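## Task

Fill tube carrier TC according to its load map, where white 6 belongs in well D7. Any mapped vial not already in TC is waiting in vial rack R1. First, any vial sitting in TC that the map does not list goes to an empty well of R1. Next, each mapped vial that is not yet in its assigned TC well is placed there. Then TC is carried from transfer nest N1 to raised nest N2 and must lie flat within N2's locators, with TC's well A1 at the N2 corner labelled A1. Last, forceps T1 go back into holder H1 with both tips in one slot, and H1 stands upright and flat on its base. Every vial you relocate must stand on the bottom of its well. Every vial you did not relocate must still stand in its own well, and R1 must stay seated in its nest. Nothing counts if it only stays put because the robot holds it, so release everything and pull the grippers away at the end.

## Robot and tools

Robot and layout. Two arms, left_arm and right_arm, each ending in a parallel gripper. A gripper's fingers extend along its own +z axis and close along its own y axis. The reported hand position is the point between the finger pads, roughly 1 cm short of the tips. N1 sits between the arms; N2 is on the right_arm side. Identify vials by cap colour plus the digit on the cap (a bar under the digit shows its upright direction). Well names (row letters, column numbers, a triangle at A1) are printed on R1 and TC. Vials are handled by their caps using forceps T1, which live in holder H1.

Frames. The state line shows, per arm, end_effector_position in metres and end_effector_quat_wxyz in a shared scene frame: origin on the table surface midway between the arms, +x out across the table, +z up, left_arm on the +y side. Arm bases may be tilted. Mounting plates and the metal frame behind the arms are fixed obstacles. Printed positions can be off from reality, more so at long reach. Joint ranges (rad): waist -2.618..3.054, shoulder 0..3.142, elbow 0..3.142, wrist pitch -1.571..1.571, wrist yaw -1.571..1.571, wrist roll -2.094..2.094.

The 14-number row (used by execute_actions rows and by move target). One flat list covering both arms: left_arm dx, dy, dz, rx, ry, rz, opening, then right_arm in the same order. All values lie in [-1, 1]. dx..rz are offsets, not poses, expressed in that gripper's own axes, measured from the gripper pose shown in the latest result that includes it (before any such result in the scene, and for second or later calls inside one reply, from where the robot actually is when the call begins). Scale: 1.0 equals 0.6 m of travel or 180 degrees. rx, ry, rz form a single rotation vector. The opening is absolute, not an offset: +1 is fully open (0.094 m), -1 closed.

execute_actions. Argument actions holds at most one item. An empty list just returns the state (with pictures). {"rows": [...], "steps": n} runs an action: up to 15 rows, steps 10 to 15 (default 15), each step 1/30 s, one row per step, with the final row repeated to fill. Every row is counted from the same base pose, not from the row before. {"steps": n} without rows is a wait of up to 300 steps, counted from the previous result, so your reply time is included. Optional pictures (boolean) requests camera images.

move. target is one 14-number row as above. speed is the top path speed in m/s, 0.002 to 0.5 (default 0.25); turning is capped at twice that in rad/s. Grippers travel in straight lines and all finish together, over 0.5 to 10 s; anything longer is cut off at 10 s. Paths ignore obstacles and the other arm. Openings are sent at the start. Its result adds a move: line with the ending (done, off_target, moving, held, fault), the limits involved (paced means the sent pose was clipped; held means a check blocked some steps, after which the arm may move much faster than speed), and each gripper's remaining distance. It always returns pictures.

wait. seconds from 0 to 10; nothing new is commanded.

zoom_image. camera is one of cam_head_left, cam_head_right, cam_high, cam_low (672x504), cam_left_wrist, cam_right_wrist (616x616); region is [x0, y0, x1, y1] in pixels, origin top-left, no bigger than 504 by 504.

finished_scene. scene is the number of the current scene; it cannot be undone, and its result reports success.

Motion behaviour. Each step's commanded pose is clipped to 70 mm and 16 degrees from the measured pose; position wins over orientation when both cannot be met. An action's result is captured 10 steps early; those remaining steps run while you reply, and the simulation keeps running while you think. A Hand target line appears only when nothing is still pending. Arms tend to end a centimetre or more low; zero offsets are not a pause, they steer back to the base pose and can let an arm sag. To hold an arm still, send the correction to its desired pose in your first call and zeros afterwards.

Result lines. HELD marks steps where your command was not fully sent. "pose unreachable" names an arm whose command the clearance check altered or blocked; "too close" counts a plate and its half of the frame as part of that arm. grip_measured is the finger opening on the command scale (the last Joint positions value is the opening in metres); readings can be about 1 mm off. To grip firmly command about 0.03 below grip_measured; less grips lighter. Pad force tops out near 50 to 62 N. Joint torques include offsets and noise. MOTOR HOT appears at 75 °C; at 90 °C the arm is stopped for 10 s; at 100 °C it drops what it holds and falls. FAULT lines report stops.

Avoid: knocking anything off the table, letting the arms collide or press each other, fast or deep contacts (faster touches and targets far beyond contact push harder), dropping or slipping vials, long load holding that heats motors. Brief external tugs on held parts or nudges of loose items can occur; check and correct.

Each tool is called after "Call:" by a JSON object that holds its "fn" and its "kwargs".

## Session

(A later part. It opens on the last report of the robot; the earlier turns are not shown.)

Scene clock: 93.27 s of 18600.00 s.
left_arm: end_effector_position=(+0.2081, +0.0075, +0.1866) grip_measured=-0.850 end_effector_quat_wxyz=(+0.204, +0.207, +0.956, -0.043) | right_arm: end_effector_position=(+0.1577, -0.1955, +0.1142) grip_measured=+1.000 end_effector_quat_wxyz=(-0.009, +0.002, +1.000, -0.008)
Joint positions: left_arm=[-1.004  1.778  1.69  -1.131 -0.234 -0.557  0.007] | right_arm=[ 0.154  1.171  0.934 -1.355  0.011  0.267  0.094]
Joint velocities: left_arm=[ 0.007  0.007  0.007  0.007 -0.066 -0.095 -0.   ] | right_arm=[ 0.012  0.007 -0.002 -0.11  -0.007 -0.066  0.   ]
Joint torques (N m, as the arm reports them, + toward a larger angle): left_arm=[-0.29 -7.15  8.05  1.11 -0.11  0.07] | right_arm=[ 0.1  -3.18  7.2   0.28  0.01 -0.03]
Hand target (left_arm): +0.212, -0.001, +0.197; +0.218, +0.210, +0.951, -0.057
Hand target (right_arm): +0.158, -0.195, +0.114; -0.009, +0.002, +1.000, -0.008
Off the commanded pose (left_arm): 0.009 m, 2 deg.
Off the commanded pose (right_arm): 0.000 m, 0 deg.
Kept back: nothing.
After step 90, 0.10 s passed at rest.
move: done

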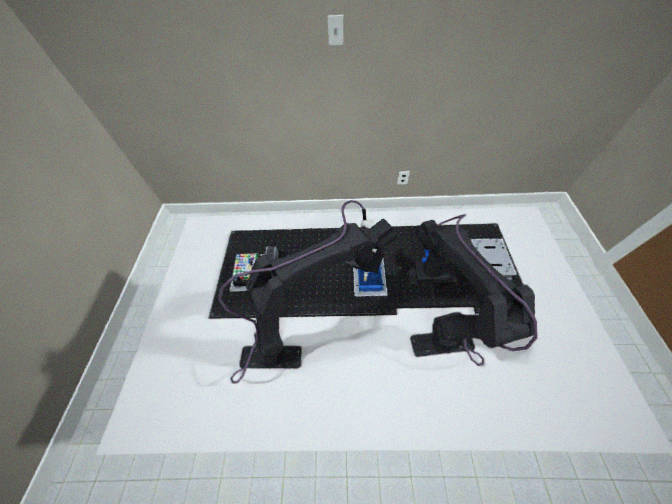

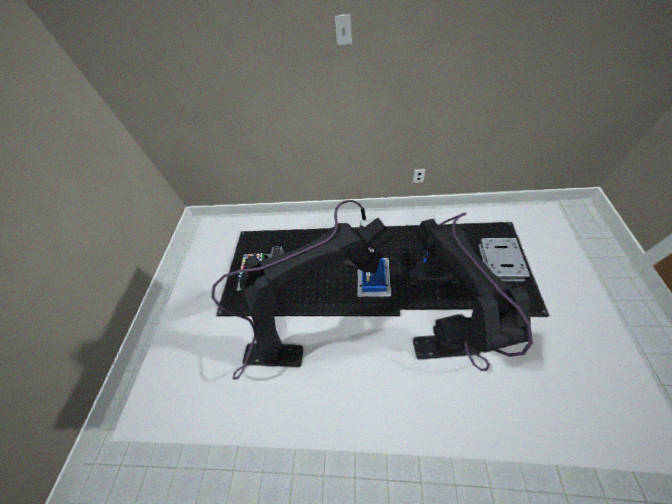

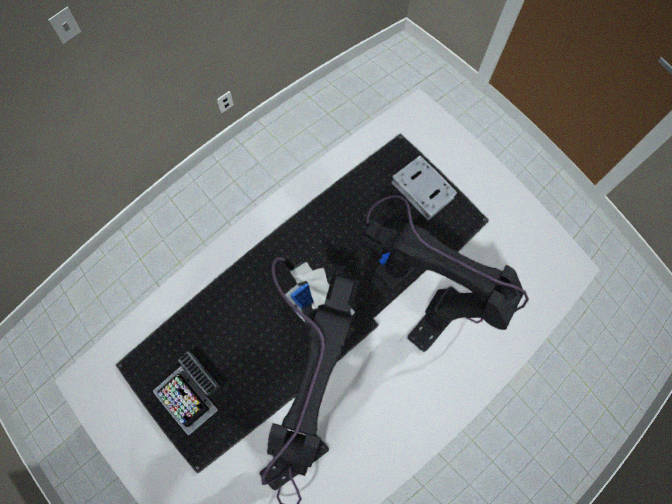

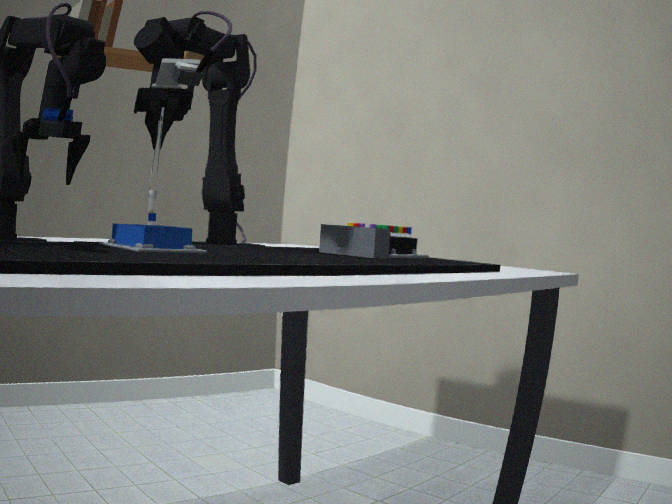

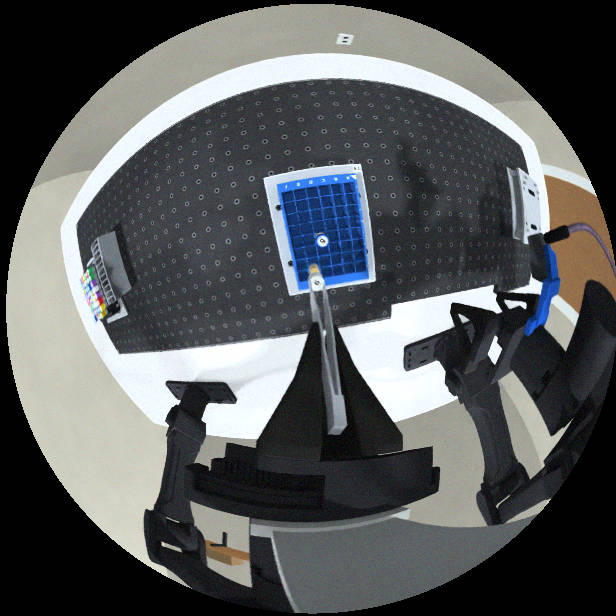

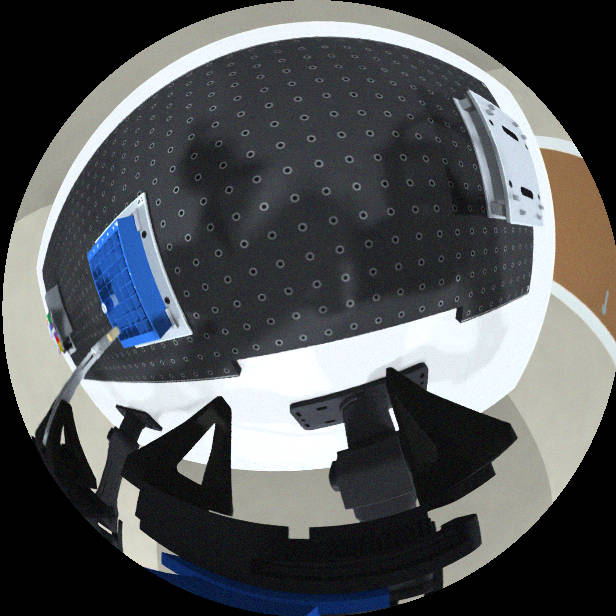

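Call:
{"fn": "execute_actions", "kwargs": {"actions": [{"rows": [[-0.0057,-0.0099,0.0042,0.0035,-0.0044,0.0006,-0.86,0,0,0,0,0,0,1],[-0.0073,-0.0127,0.0054,0.0045,-0.0056,0.0007,-0.86,0,0,0,0,0,0,1],[-0.0089,-0.0155,0.0067,0.0055,-0.0069,0.0009,-0.86,0,0,0,0,0,0,1],[-0.0105,-0.0183,0.0079,0.0065,-0.0081,0.0011,-0.86,0,0,0,0,0,0,1],[-0.0122,-0.0212,0.0091,0.0075,-0.0094,0.0012,-0.86,0,0,0,0,0,0,1],[-0.0138,-0.024,0.0103,0.0085,-0.0106,0.0014,-0.86,0,0,0,0,0,0,1],[-0.0151,-0.0262,0.0113,0.0093,-0.0116,0.0015,-0.86,0,0,0,0,0,0,1],[-0.0162,-0.0282,0.0121,0.01005,-0.01248,0.00166,-0.86,0,0,0,0,0,0,1]], "steps": 15}]}}

Call:
{"fn": "execute_actions", "kwargs": {"actions": [{"steps": 30}], "pictures": true}}

Call:
{"fn": "zoom_image", "kwargs": {"camera": "cam_left_wrist", "region": [270, 220, 370, 320]}}

Call:
{"fn": "zoom_image", "kwargs": {"camera": "cam_low", "region": [100, 160, 200, 260]}}

Call:
{"fn": "zoom_image", "kwargs": {"camera": "cam_right_wrist", "region": [60, 270, 180, 390]}}

Scene clock: 98.37 s of 18600.00 s.
left_arm: end_effector_position=(+0.2092, +0.0049, +0.1859) grip_measured=-0.850 end_effector_quat_wxyz=(+0.206, +0.208, +0.955, -0.045) | right_arm: end_effector_position=(+0.1577, -0.1955, +0.1142) grip_measured=+1.000 end_effector_quat_wxyz=(-0.009, +0.002, +1.000, -0.008)
Joint positions: left_arm=[-1.005  1.782  1.69  -1.121 -0.234 -0.555  0.007] | right_arm=[ 0.154  1.171  0.934 -1.355  0.011  0.267  0.094]
Joint velocities: left_arm=[-0.037  0.076 -0.002  0.095  0.095  0.007  0.   ] | right_arm=[-0.012 -0.017 -0.002 -0.022  0.022  0.022  0.   ]
Joint torques (N m, as the arm reports them, + toward a larger angle): left_arm=[-0.92 -6.6   6.09  1.2  -0.16 -0.05] | right_arm=[ 0.   -3.18  7.2   0.27 -0.01 -0.04]
Steps of this call (steps 1 to 90: nothing new was sent; then 1.93 s passed at rest; steps 91 to 95: the first 5 steps of this action). Readings (end_effector_position):
91: left_arm (+0.2082, +0.0073, +0.1867) | right_arm (+0.1577, -0.1955, +0.1142)
92: left_arm (+0.2083, +0.0072, +0.1868) | right_arm (+0.1577, -0.1955, +0.1142)
94: left_arm (+0.2089, +0.0060, +0.1865) | right_arm (+0.1577, -0.1955, +0.1142)
95: the state above

Scene clock: 99.37 s of 18600.00 s.
left_arm: end_effector_position=(+0.2108, -0.0057, +0.1809) grip_measured=-0.850 end_effector_quat_wxyz=(+0.211, +0.212, +0.953, -0.052) | right_arm: end_effector_position=(+0.1577, -0.1955, +0.1142) grip_measured=+1.000 end_effector_quat_wxyz=(-0.009, +0.002, +1.000, -0.008)
Joint positions: left_arm=[-1.014  1.802  1.69  -1.085 -0.233 -0.555  0.007] | right_arm=[ 0.154  1.171  0.934 -1.355  0.011  0.267  0.094]
Joint velocities: left_arm=[-0.027 -0.012 -0.007 -0.066 -0.022 -0.066 -0.   ] | right_arm=[ 0.002  0.007  0.007 -0.007  0.037  0.037  0.   ]
Joint torques (N m, as the arm reports them, + toward a larger angle): left_arm=[-0.53 -7.41  6.34  1.23 -0.15 -0.04] | right_arm=[ 0.04 -3.2   7.22  0.26  0.01 -0.02]
Hand target (left_arm): +0.212, -0.013, +0.184; +0.219, +0.212, +0.950, -0.062
Hand target (right_arm): +0.158, -0.195, +0.114; -0.009, +0.002, +1.000, -0.008
Off the commanded pose (left_arm): 0.008 m, 2 deg.
Off the commanded pose (right_arm): 0.000 m, 0 deg.
Kept back: nothing.
Steps of this call (steps 1 to 10: the last 10 steps of your previous action; steps 11 to 30: nothing new was sent). Readings (end_effector_position):
1: left_arm (+0.2093, +0.0034, +0.1850) | right_arm (+0.1577, -0.1955, +0.1142)
2: left_arm (+0.2094, +0.0018, +0.1841) | right_arm (+0.1577, -0.1955, +0.1142)
4: left_arm (+0.2096, -0.0014, +0.1820) | right_arm (+0.1577, -0.1955, +0.1142)
8: left_arm (+0.2101, -0.0045, +0.1804) | right_arm (+0.1577, -0.1955, +0.1142)
30: the state above

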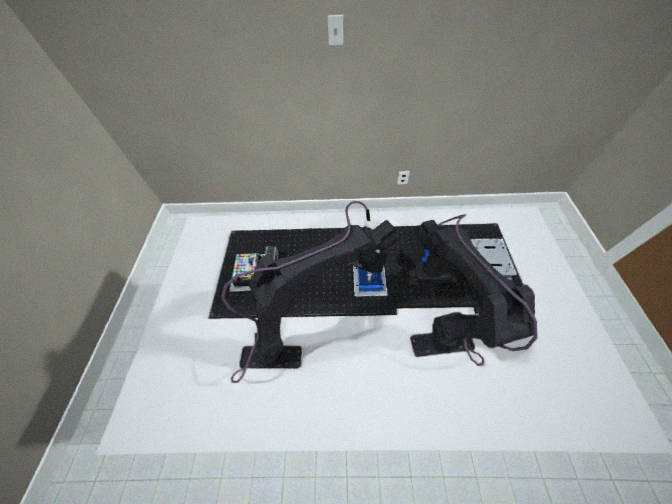

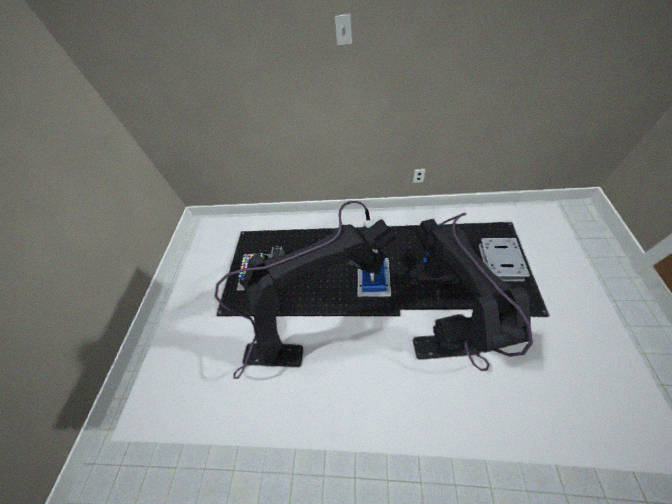

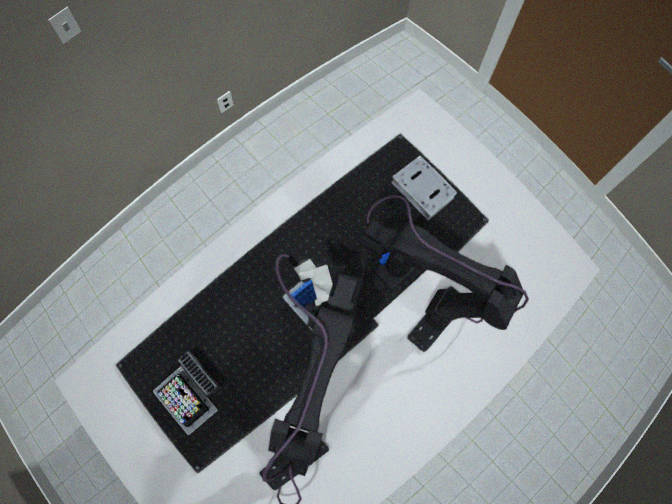

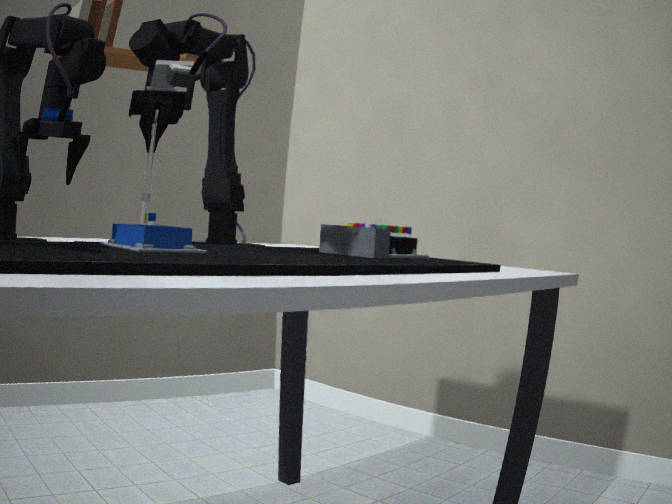

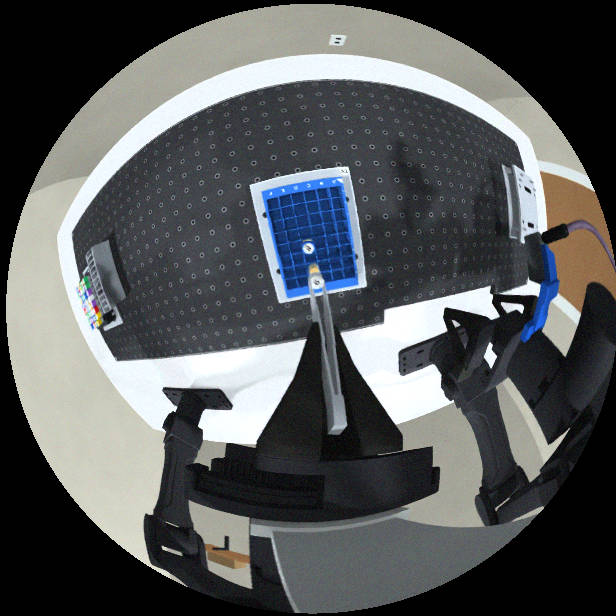

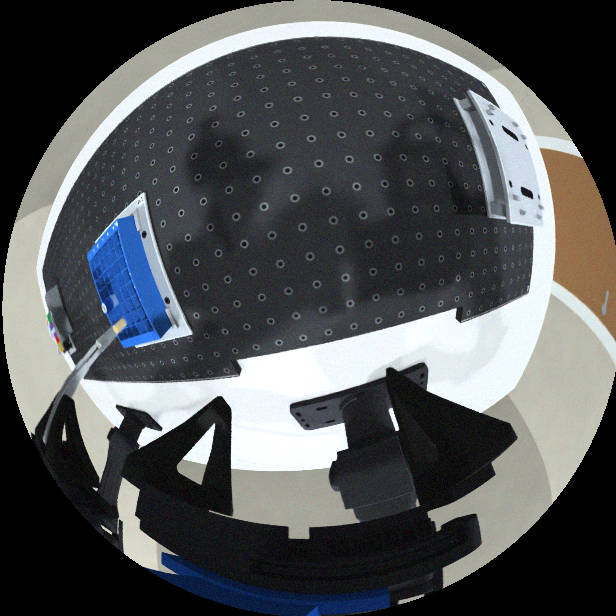

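Region (270, 220, 370, 320) of cam_left_wrist's 616x616 image, scaled by 5.040, with more detail than that image has.

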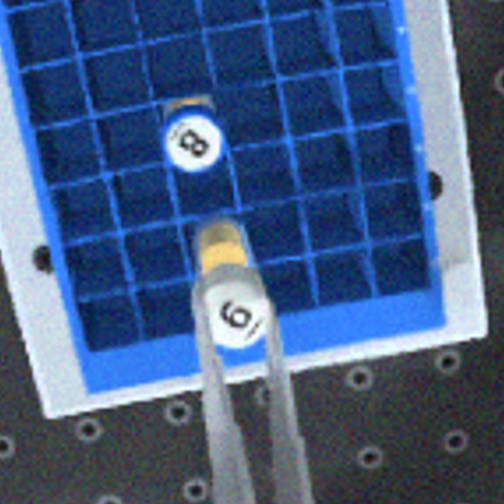

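Region (100, 160, 200, 260) of cam_low's 672x504 image, scaled by 5.040, with more detail than that image has.

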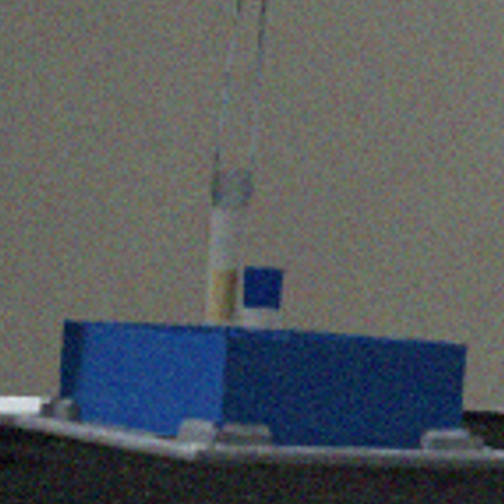

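Region (60, 270, 180, 390) of cam_right_wrist's 616x616 image, scaled by 4.200, with more detail than that image has.

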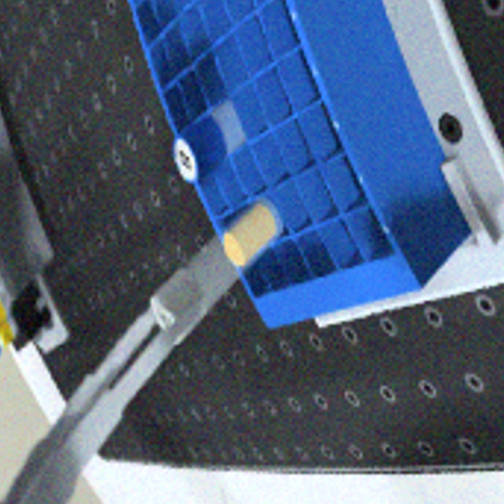

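Call:
{"fn": "execute_actions", "kwargs": {"actions": [{"rows": [[-0.0067,-0.0041,-0.0002,0.0023,-0.0037,-0.001,-0.86,0,0,0,0,0,0,1],[-0.0063,-0.0042,0.0011,0.002,-0.0032,-0.0009,-0.86,0,0,0,0,0,0,1],[-0.006,-0.0044,0.0024,0.0016,-0.0026,-0.0007,-0.86,0,0,0,0,0,0,1],[-0.0056,-0.0045,0.0037,0.0013,-0.0021,-0.0006,-0.86,0,0,0,0,0,0,1],[-0.0052,-0.0047,0.005,0.001,-0.0016,-0.0004,-0.86,0,0,0,0,0,0,1],[-0.0048,-0.0048,0.0063,0.0007,-0.0011,-0.0003,-0.86,0,0,0,0,0,0,1],[-0.0045,-0.005,0.0076,0.0003,-0.0005,-0.0001,-0.86,0,0,0,0,0,0,1],[-0.0041,-0.0051,0.0089,0,0,0,-0.86,0,0,0,0,0,0,1]], "steps": 15}]}}

Call:
{"fn": "execute_actions", "kwargs": {"actions": [{"steps": 20}], "pictures": true}}

Call:
{"fn": "zoom_image", "kwargs": {"camera": "cam_left_wrist", "region": [270, 220, 370, 320]}}

Call:
{"fn": "zoom_image", "kwargs": {"camera": "cam_low", "region": [100, 160, 200, 260]}}

Scene clock: 101.57 s of 18600.00 s.
left_arm: end_effector_position=(+0.2108, -0.0057, +0.1806) grip_measured=-0.850 end_effector_quat_wxyz=(+0.210, +0.212, +0.953, -0.051) | right_arm: end_effector_position=(+0.1577, -0.1955, +0.1142) grip_measured=+1.000 end_effector_quat_wxyz=(-0.009, +0.002, +1.000, -0.008)
Joint positions: left_arm=[-1.014  1.803  1.69  -1.085 -0.233 -0.555  0.007] | right_arm=[ 0.154  1.171  0.934 -1.355  0.011  0.267  0.094]
Joint velocities: left_arm=[-0.002  0.037  0.002  0.022 -0.007  0.007 -0.001] | right_arm=[-0.007 -0.002 -0.007 -0.037 -0.022 -0.007  0.   ]
Joint torques (N m, as the arm reports them, + toward a larger angle): left_arm=[ 0.04 -6.69  6.61  1.13 -0.15 -0.01] | right_arm=[ 0.05 -3.16  7.2   0.26  0.   -0.03]
Steps of this call (steps 1 to 61: nothing new was sent; steps 62 to 66: the first 5 steps of this action). Readings (end_effector_position):
62: left_arm (+0.2108, -0.0057, +0.1809) | right_arm (+0.1577, -0.1955, +0.1142)
63: left_arm (+0.2108, -0.0057, +0.1809) | right_arm (+0.1577, -0.1955, +0.1142)
65: left_arm (+0.2108, -0.0057, +0.1809) | right_arm (+0.1577, -0.1955, +0.1142)
66: the state above

Scene clock: 102.23 s of 18600.00 s.
left_arm: end_effector_position=(+0.2113, -0.0066, +0.1739) grip_measured=-0.850 end_effector_quat_wxyz=(+0.205, +0.213, +0.954, -0.045) | right_arm: end_effector_position=(+0.1577, -0.1955, +0.1142) grip_measured=+1.000 end_effector_quat_wxyz=(-0.009, +0.002, +1.000, -0.008)
Joint positions: left_arm=[-1.014  1.82   1.69  -1.085 -0.233 -0.555  0.007] | right_arm=[ 0.154  1.171  0.934 -1.355  0.011  0.267  0.094]
Joint velocities: left_arm=[-0.017 -0.002  0.002  0.022  0.007 -0.095 -0.   ] | right_arm=[ 0.007 -0.012 -0.012 -0.007  0.007  0.007  0.   ]
Joint torques (N m, as the arm reports them, + toward a larger angle): left_arm=[ 0.09 -7.44  6.61  1.08 -0.14 -0.02] | right_arm=[ 0.02 -3.16  7.2   0.26  0.   -0.03]
Hand target (left_arm): +0.214, -0.010, +0.177; +0.211, +0.212, +0.953, -0.052
Hand target (right_arm): +0.158, -0.195, +0.114; -0.009, +0.002, +1.000, -0.008
Off the commanded pose (left_arm): 0.005 m, 1 deg.
Off the commanded pose (right_arm): 0.000 m, 0 deg.
Kept back: nothing.
Steps of this call (steps 1 to 10: the last 10 steps of your previous action; steps 11 to 20: nothing new was sent). Readings (end_effector_position):
1: left_arm (+0.2109, -0.0058, +0.1802) | right_arm (+0.1577, -0.1955, +0.1142)
2: left_arm (+0.2109, -0.0059, +0.1794) | right_arm (+0.1577, -0.1955, +0.1142)
4: left_arm (+0.2111, -0.0062, +0.1773) | right_arm (+0.1577, -0.1955, +0.1142)
8: left_arm (+0.2113, -0.0066, +0.1740) | right_arm (+0.1577, -0.1955, +0.1142)
20: the state above

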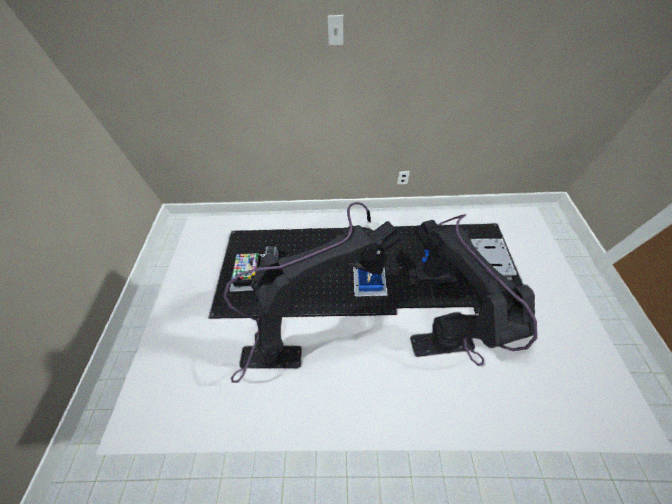

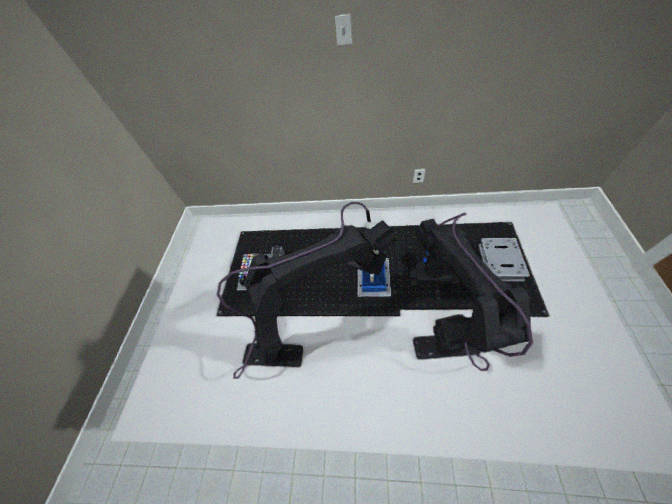

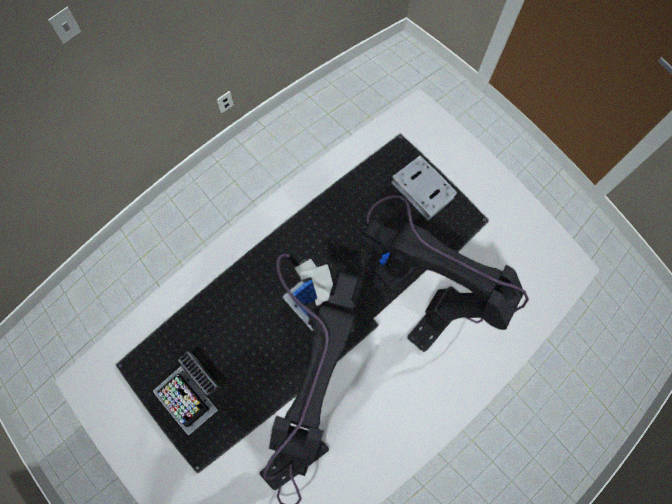

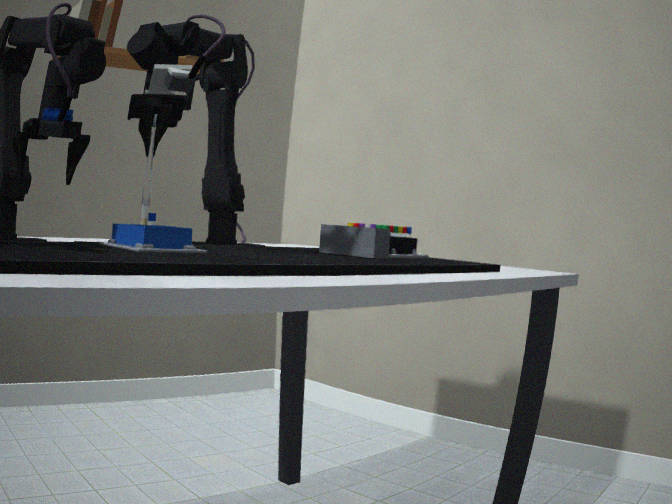

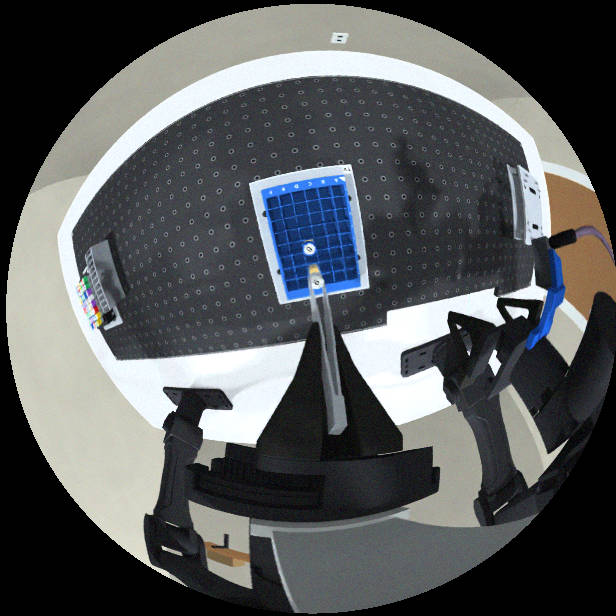

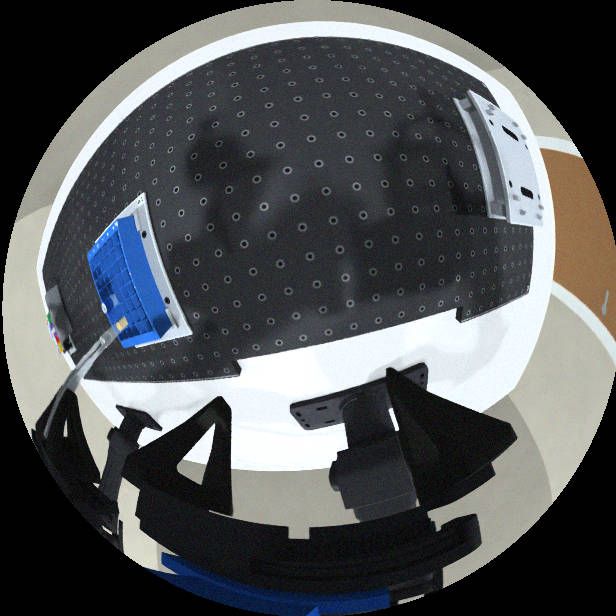

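Region (270, 220, 370, 320) of cam_left_wrist's 616x616 image, scaled by 5.040, with more detail than that image has.

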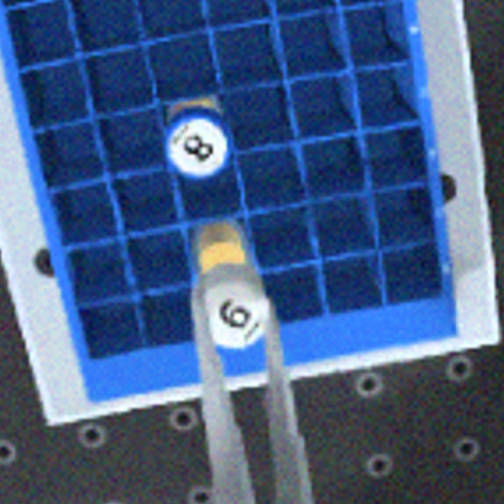

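Region (100, 160, 200, 260) of cam_low's 672x504 image, scaled by 5.040, with more detail than that image has.

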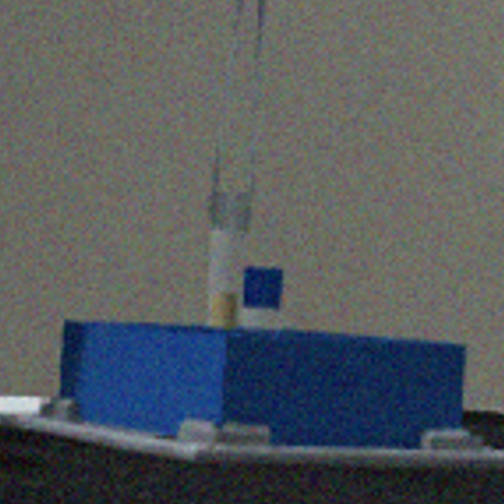

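Call:
{"fn": "execute_actions", "kwargs": {"actions": [{"rows": [[-0.0032,-0.0021,0.0004,0.0028,-0.0045,-0.0012,-0.86,0,0,0,0,0,0,1],[-0.0027,-0.0021,0.0016,0.0028,-0.0045,-0.0012,-0.86,0,0,0,0,0,0,1],[-0.0022,-0.0022,0.0027,0.0027,-0.0044,-0.0012,-0.86,0,0,0,0,0,0,1],[-0.0017,-0.0022,0.0039,0.0027,-0.0044,-0.0012,-0.86,0,0,0,0,0,0,1],[-0.0013,-0.0022,0.0051,0.0027,-0.0043,-0.0012,-0.86,0,0,0,0,0,0,1],[-0.0008,-0.0022,0.0063,0.0027,-0.0043,-0.0012,-0.86,0,0,0,0,0,0,1],[-0.0003,-0.0023,0.0074,0.0026,-0.0042,-0.0012,-0.86,0,0,0,0,0,0,1],[0.0002,-0.0023,0.0086,0.0026,-0.0042,-0.0012,-0.86,0,0,0,0,0,0,1],[0.0007,-0.0023,0.0098,0.0026,-0.0041,-0.0011,-0.86,0,0,0,0,0,0,1],[0.0012,-0.0024,0.0109,0.0025,-0.0041,-0.0011,-0.86,0,0,0,0,0,0,1],[0.0017,-0.0024,0.0121,0.0025,-0.004,-0.0011,-0.86,0,0,0,0,0,0,1],[0.0021,-0.0024,0.0133,0.0025,-0.004,-0.0011,-0.86,0,0,0,0,0,0,1],[0.0026,-0.0024,0.0145,0.0025,-0.0039,-0.0011,-0.86,0,0,0,0,0,0,1],[0.0031,-0.0025,0.0156,0.0024,-0.0039,-0.0011,-0.86,0,0,0,0,0,0,1],[0.0036,-0.0025,0.0168,0.0024,-0.0038,-0.0011,-0.86,0,0,0,0,0,0,1]], "steps": 15}]}}

Call:
{"fn": "execute_actions", "kwargs": {"actions": [{"steps": 25}]}}

Scene clock: 104.47 s of 18600.00 s.
left_arm: end_effector_position=(+0.2117, -0.0072, +0.1736) grip_measured=-0.850 end_effector_quat_wxyz=(+0.206, +0.213, +0.954, -0.046) | right_arm: end_effector_position=(+0.1577, -0.1955, +0.1142) grip_measured=+1.000 end_effector_quat_wxyz=(-0.009, +0.002, +1.000, -0.008)
Joint positions: left_arm=[-1.014  1.82   1.688 -1.081 -0.233 -0.555  0.007] | right_arm=[ 0.154  1.171  0.934 -1.355  0.011  0.267  0.094]
Joint velocities: left_arm=[ 0.017  0.002 -0.081  0.066  0.066  0.007  0.   ] | right_arm=[ 0.012  0.012 -0.002 -0.066  0.007 -0.022  0.   ]
Joint torques (N m, as the arm reports them, + toward a larger angle): left_arm=[ 0.03 -8.13  4.43  1.13 -0.14 -0.01] | right_arm=[ 0.09 -3.22  7.19  0.26  0.   -0.03]
Steps of this call (steps 1 to 62: nothing new was sent; steps 63 to 67: the first 5 steps of this action). Readings (end_effector_position):
63: left_arm (+0.2113, -0.0066, +0.1739) | right_arm (+0.1577, -0.1955, +0.1142)
64: left_arm (+0.2114, -0.0067, +0.1739) | right_arm (+0.1577, -0.1955, +0.1142)
66: left_arm (+0.2116, -0.0070, +0.1741) | right_arm (+0.1577, -0.1955, +0.1142)
67: the state above

Scene clock: 105.30 s of 18600.00 s.
left_arm: end_effector_position=(+0.2114, -0.0068, +0.1632) grip_measured=-0.850 end_effector_quat_wxyz=(+0.204, +0.213, +0.955, -0.044) | right_arm: end_effector_position=(+0.1577, -0.1955, +0.1142) grip_measured=+1.000 end_effector_quat_wxyz=(-0.009, +0.002, +1.000, -0.008)
Joint positions: left_arm=[-1.014  1.82   1.649 -1.047 -0.233 -0.555  0.007] | right_arm=[ 0.154  1.171  0.934 -1.355  0.011  0.267  0.094]
Joint velocities: left_arm=[ 0.007  0.012 -0.012  0.066 -0.066 -0.066 -0.001] | right_arm=[-0.002  0.002 -0.007  0.037  0.022 -0.051  0.   ]
Joint torques (N m, as the arm reports them, + toward a larger angle): left_arm=[-0.04 -8.17  4.97  1.19 -0.15 -0.03] | right_arm=[ 0.09 -3.2   7.21  0.25  0.   -0.04]
Hand target (left_arm): +0.213, -0.009, +0.164; +0.210, +0.212, +0.953, -0.050
Hand target (right_arm): +0.158, -0.195, +0.114; -0.009, +0.002, +1.000, -0.008
Off the commanded pose (left_arm): 0.003 m, 1 deg.
Off the commanded pose (right_arm): 0.000 m, 0 deg.
Kept back: nothing.
Steps of this call (steps 1 to 10: the last 10 steps of your previous action; steps 11 to 25: nothing new was sent). Readings (end_effector_position):
1: left_arm (+0.2116, -0.0071, +0.1728) | right_arm (+0.1577, -0.1955, +0.1142)
2: left_arm (+0.2115, -0.0069, +0.1716) | right_arm (+0.1577, -0.1955, +0.1142)
4: left_arm (+0.2110, -0.0060, +0.1689) | right_arm (+0.1577, -0.1955, +0.1142)
8: left_arm (+0.2109, -0.0060, +0.1656) | right_arm (+0.1577, -0.1955, +0.1142)
25: the state above

Repeating the same descent.

Call:
{"fn": "execute_actions", "kwargs": {"actions": [{"rows": [[-0.0032,-0.0021,0.0004,0.0028,-0.0045,-0.0012,-0.86,0,0,0,0,0,0,1],[-0.0027,-0.0021,0.0016,0.0028,-0.0045,-0.0012,-0.86,0,0,0,0,0,0,1],[-0.0022,-0.0022,0.0027,0.0028,-0.0045,-0.0012,-0.86,0,0,0,0,0,0,1],[-0.0017,-0.0022,0.0039,0.0028,-0.0045,-0.0012,-0.86,0,0,0,0,0,0,1],[-0.0013,-0.0022,0.0051,0.0027,-0.0044,-0.0012,-0.86,0,0,0,0,0,0,1],[-0.0008,-0.0022,0.0063,0.0027,-0.0044,-0.0012,-0.86,0,0,0,0,0,0,1],[-0.0003,-0.0023,0.0074,0.0027,-0.0044,-0.0012,-0.86,0,0,0,0,0,0,1],[0.0002,-0.0023,0.0086,0.0027,-0.0043,-0.0012,-0.86,0,0,0,0,0,0,1],[0.0007,-0.0023,0.0098,0.0027,-0.0043,-0.0012,-0.86,0,0,0,0,0,0,1],[0.0012,-0.0024,0.0109,0.0027,-0.0043,-0.0012,-0.86,0,0,0,0,0,0,1],[0.0017,-0.0024,0.0121,0.0026,-0.0042,-0.0012,-0.86,0,0,0,0,0,0,1],[0.0021,-0.0024,0.0133,0.0026,-0.0042,-0.0012,-0.86,0,0,0,0,0,0,1],[0.0026,-0.0024,0.0145,0.0026,-0.0042,-0.0012,-0.86,0,0,0,0,0,0,1],[0.0031,-0.0025,0.0156,0.0026,-0.0042,-0.0012,-0.86,0,0,0,0,0,0,1]], "steps": 15}]}}

Call:
{"fn": "execute_actions", "kwargs": {"actions": [{"steps": 25}], "pictures": true}}

Call:
{"fn": "zoom_image", "kwargs": {"camera": "cam_low", "region": [100, 160, 200, 260]}}

Call:
{"fn": "zoom_image", "kwargs": {"camera": "cam_left_wrist", "region": [270, 220, 370, 320]}}

Scene clock: 106.70 s of 18600.00 s.
left_arm: end_effector_position=(+0.2117, -0.0073, +0.1630) grip_measured=-0.850 end_effector_quat_wxyz=(+0.204, +0.213, +0.954, -0.045) | right_arm: end_effector_position=(+0.1577, -0.1955, +0.1142) grip_measured=+1.000 end_effector_quat_wxyz=(-0.009, +0.002, +1.000, -0.008)
Joint positions: left_arm=[-1.014  1.82   1.647 -1.043 -0.233 -0.555  0.007] | right_arm=[ 0.154  1.171  0.934 -1.355  0.011  0.267  0.094]
Joint velocities: left_arm=[-0.012 -0.002 -0.076  0.081 -0.022  0.007  0.001] | right_arm=[-0.017 -0.007 -0.002 -0.081  0.051  0.022  0.   ]
Joint torques (N m, as the arm reports them, + toward a larger angle): left_arm=[ 0.03 -8.11  4.58  1.13 -0.12 -0.02] | right_arm=[ 0.07 -3.22  7.16  0.26  0.01 -0.04]
Steps of this call (steps 1 to 37: nothing new was sent; steps 38 to 42: the first 5 steps of this action). Readings (end_effector_position):
38: left_arm (+0.2114, -0.0068, +0.1632) | right_arm (+0.1577, -0.1955, +0.1142)
39: left_arm (+0.2114, -0.0068, +0.1633) | right_arm (+0.1577, -0.1955, +0.1142)
41: left_arm (+0.2116, -0.0071, +0.1634) | right_arm (+0.1577, -0.1955, +0.1142)
42: the state above

Scene clock: 107.53 s of 18600.00 s.
left_arm: end_effector_position=(+0.2114, -0.0069, +0.1535) grip_measured=-0.850 end_effector_quat_wxyz=(+0.203, +0.213, +0.955, -0.044) | right_arm: end_effector_position=(+0.1577, -0.1955, +0.1142) grip_measured=+1.000 end_effector_quat_wxyz=(-0.009, +0.002, +1.000, -0.008)
Joint positions: left_arm=[-1.014  1.82   1.611 -1.011 -0.233 -0.555  0.007] | right_arm=[ 0.154  1.171  0.934 -1.355  0.011  0.267  0.094]
Joint velocities: left_arm=[ 0.012  0.022  0.002 -0.037 -0.007  0.037 -0.001] | right_arm=[-0.002 -0.012 -0.007 -0.007 -0.037  0.037  0.   ]
Joint torques (N m, as the arm reports them, + toward a larger angle): left_arm=[ 0.01 -8.14  5.01  1.18 -0.15 -0.01] | right_arm=[ 0.05 -3.14  7.2   0.26  0.01 -0.02]
Hand target (left_arm): +0.213, -0.009, +0.154; +0.209, +0.212, +0.953, -0.050
Hand target (right_arm): +0.158, -0.195, +0.114; -0.009, +0.002, +1.000, -0.008
Off the commanded pose (left_arm): 0.002 m, 1 deg.
Off the commanded pose (right_arm): 0.000 m, 0 deg.
Kept back: nothing.
Steps of this call (steps 1 to 10: the last 10 steps of your previous action; steps 11 to 25: nothing new was sent). Readings (end_effector_position):
1: left_arm (+0.2116, -0.0071, +0.1621) | right_arm (+0.1577, -0.1955, +0.1142)
2: left_arm (+0.2115, -0.0070, +0.1611) | right_arm (+0.1577, -0.1955, +0.1142)
4: left_arm (+0.2110, -0.0062, +0.1584) | right_arm (+0.1577, -0.1955, +0.1142)
8: left_arm (+0.2110, -0.0062, +0.1553) | right_arm (+0.1577, -0.1955, +0.1142)
25: the state above

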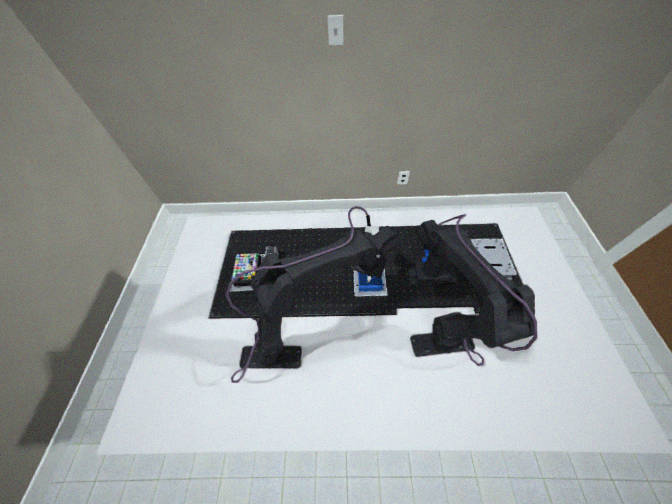

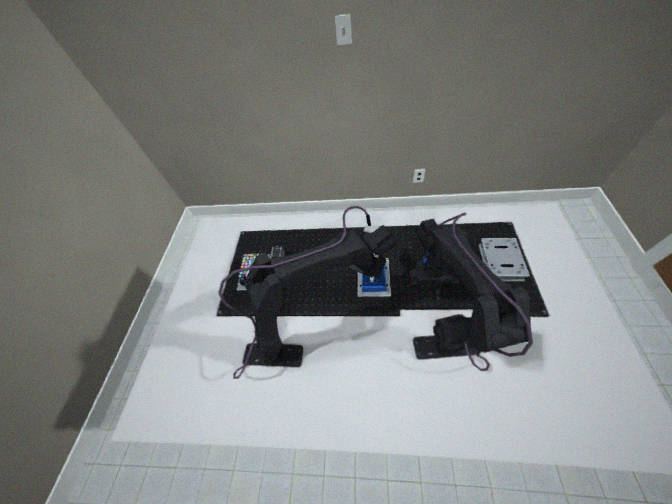

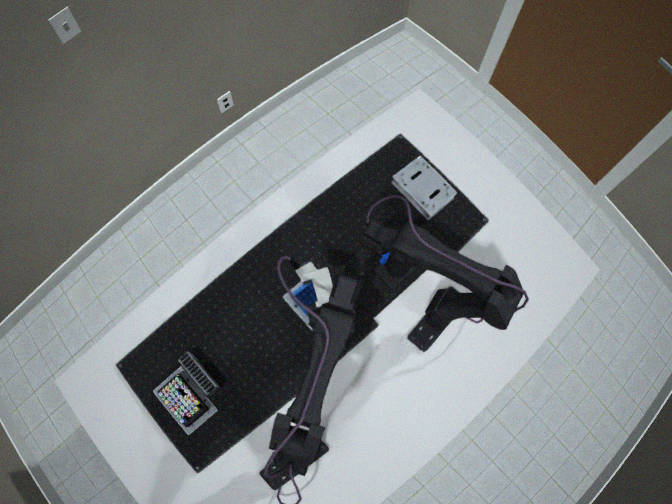

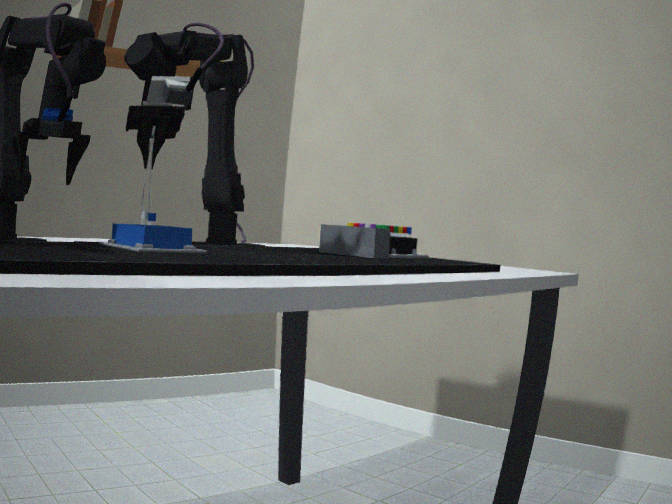

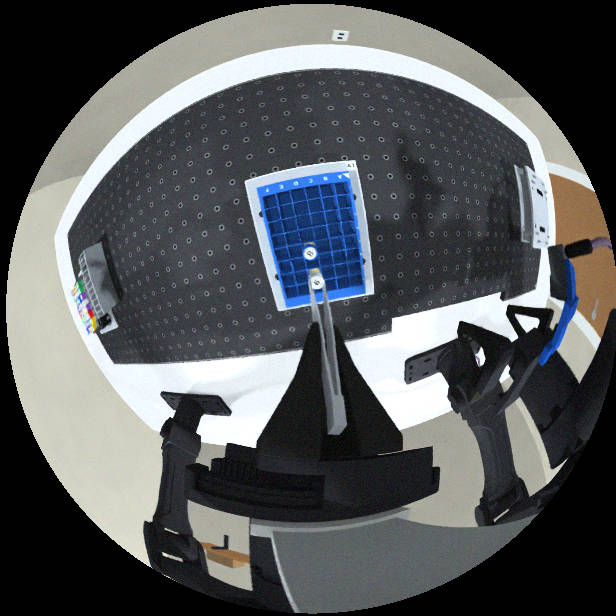

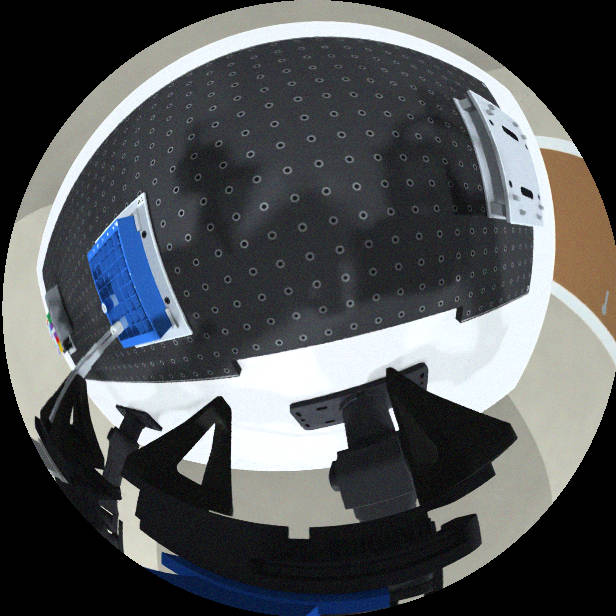

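Region (100, 160, 200, 260) of cam_low's 672x504 image, scaled by 5.040, with more detail than that image has.

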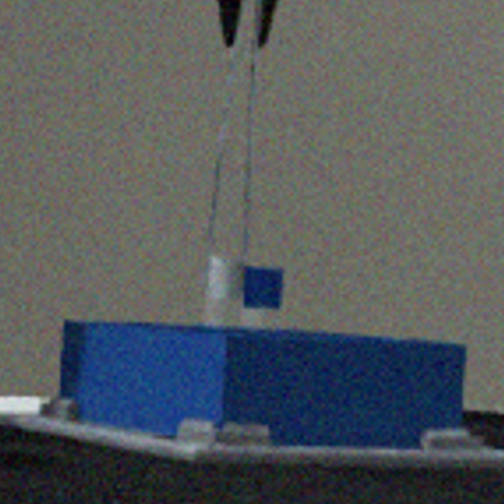

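Region (270, 220, 370, 320) of cam_left_wrist's 616x616 image, scaled by 5.040, with more detail than that image has.

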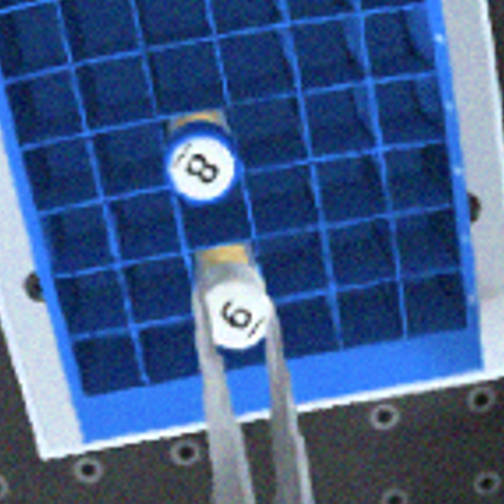

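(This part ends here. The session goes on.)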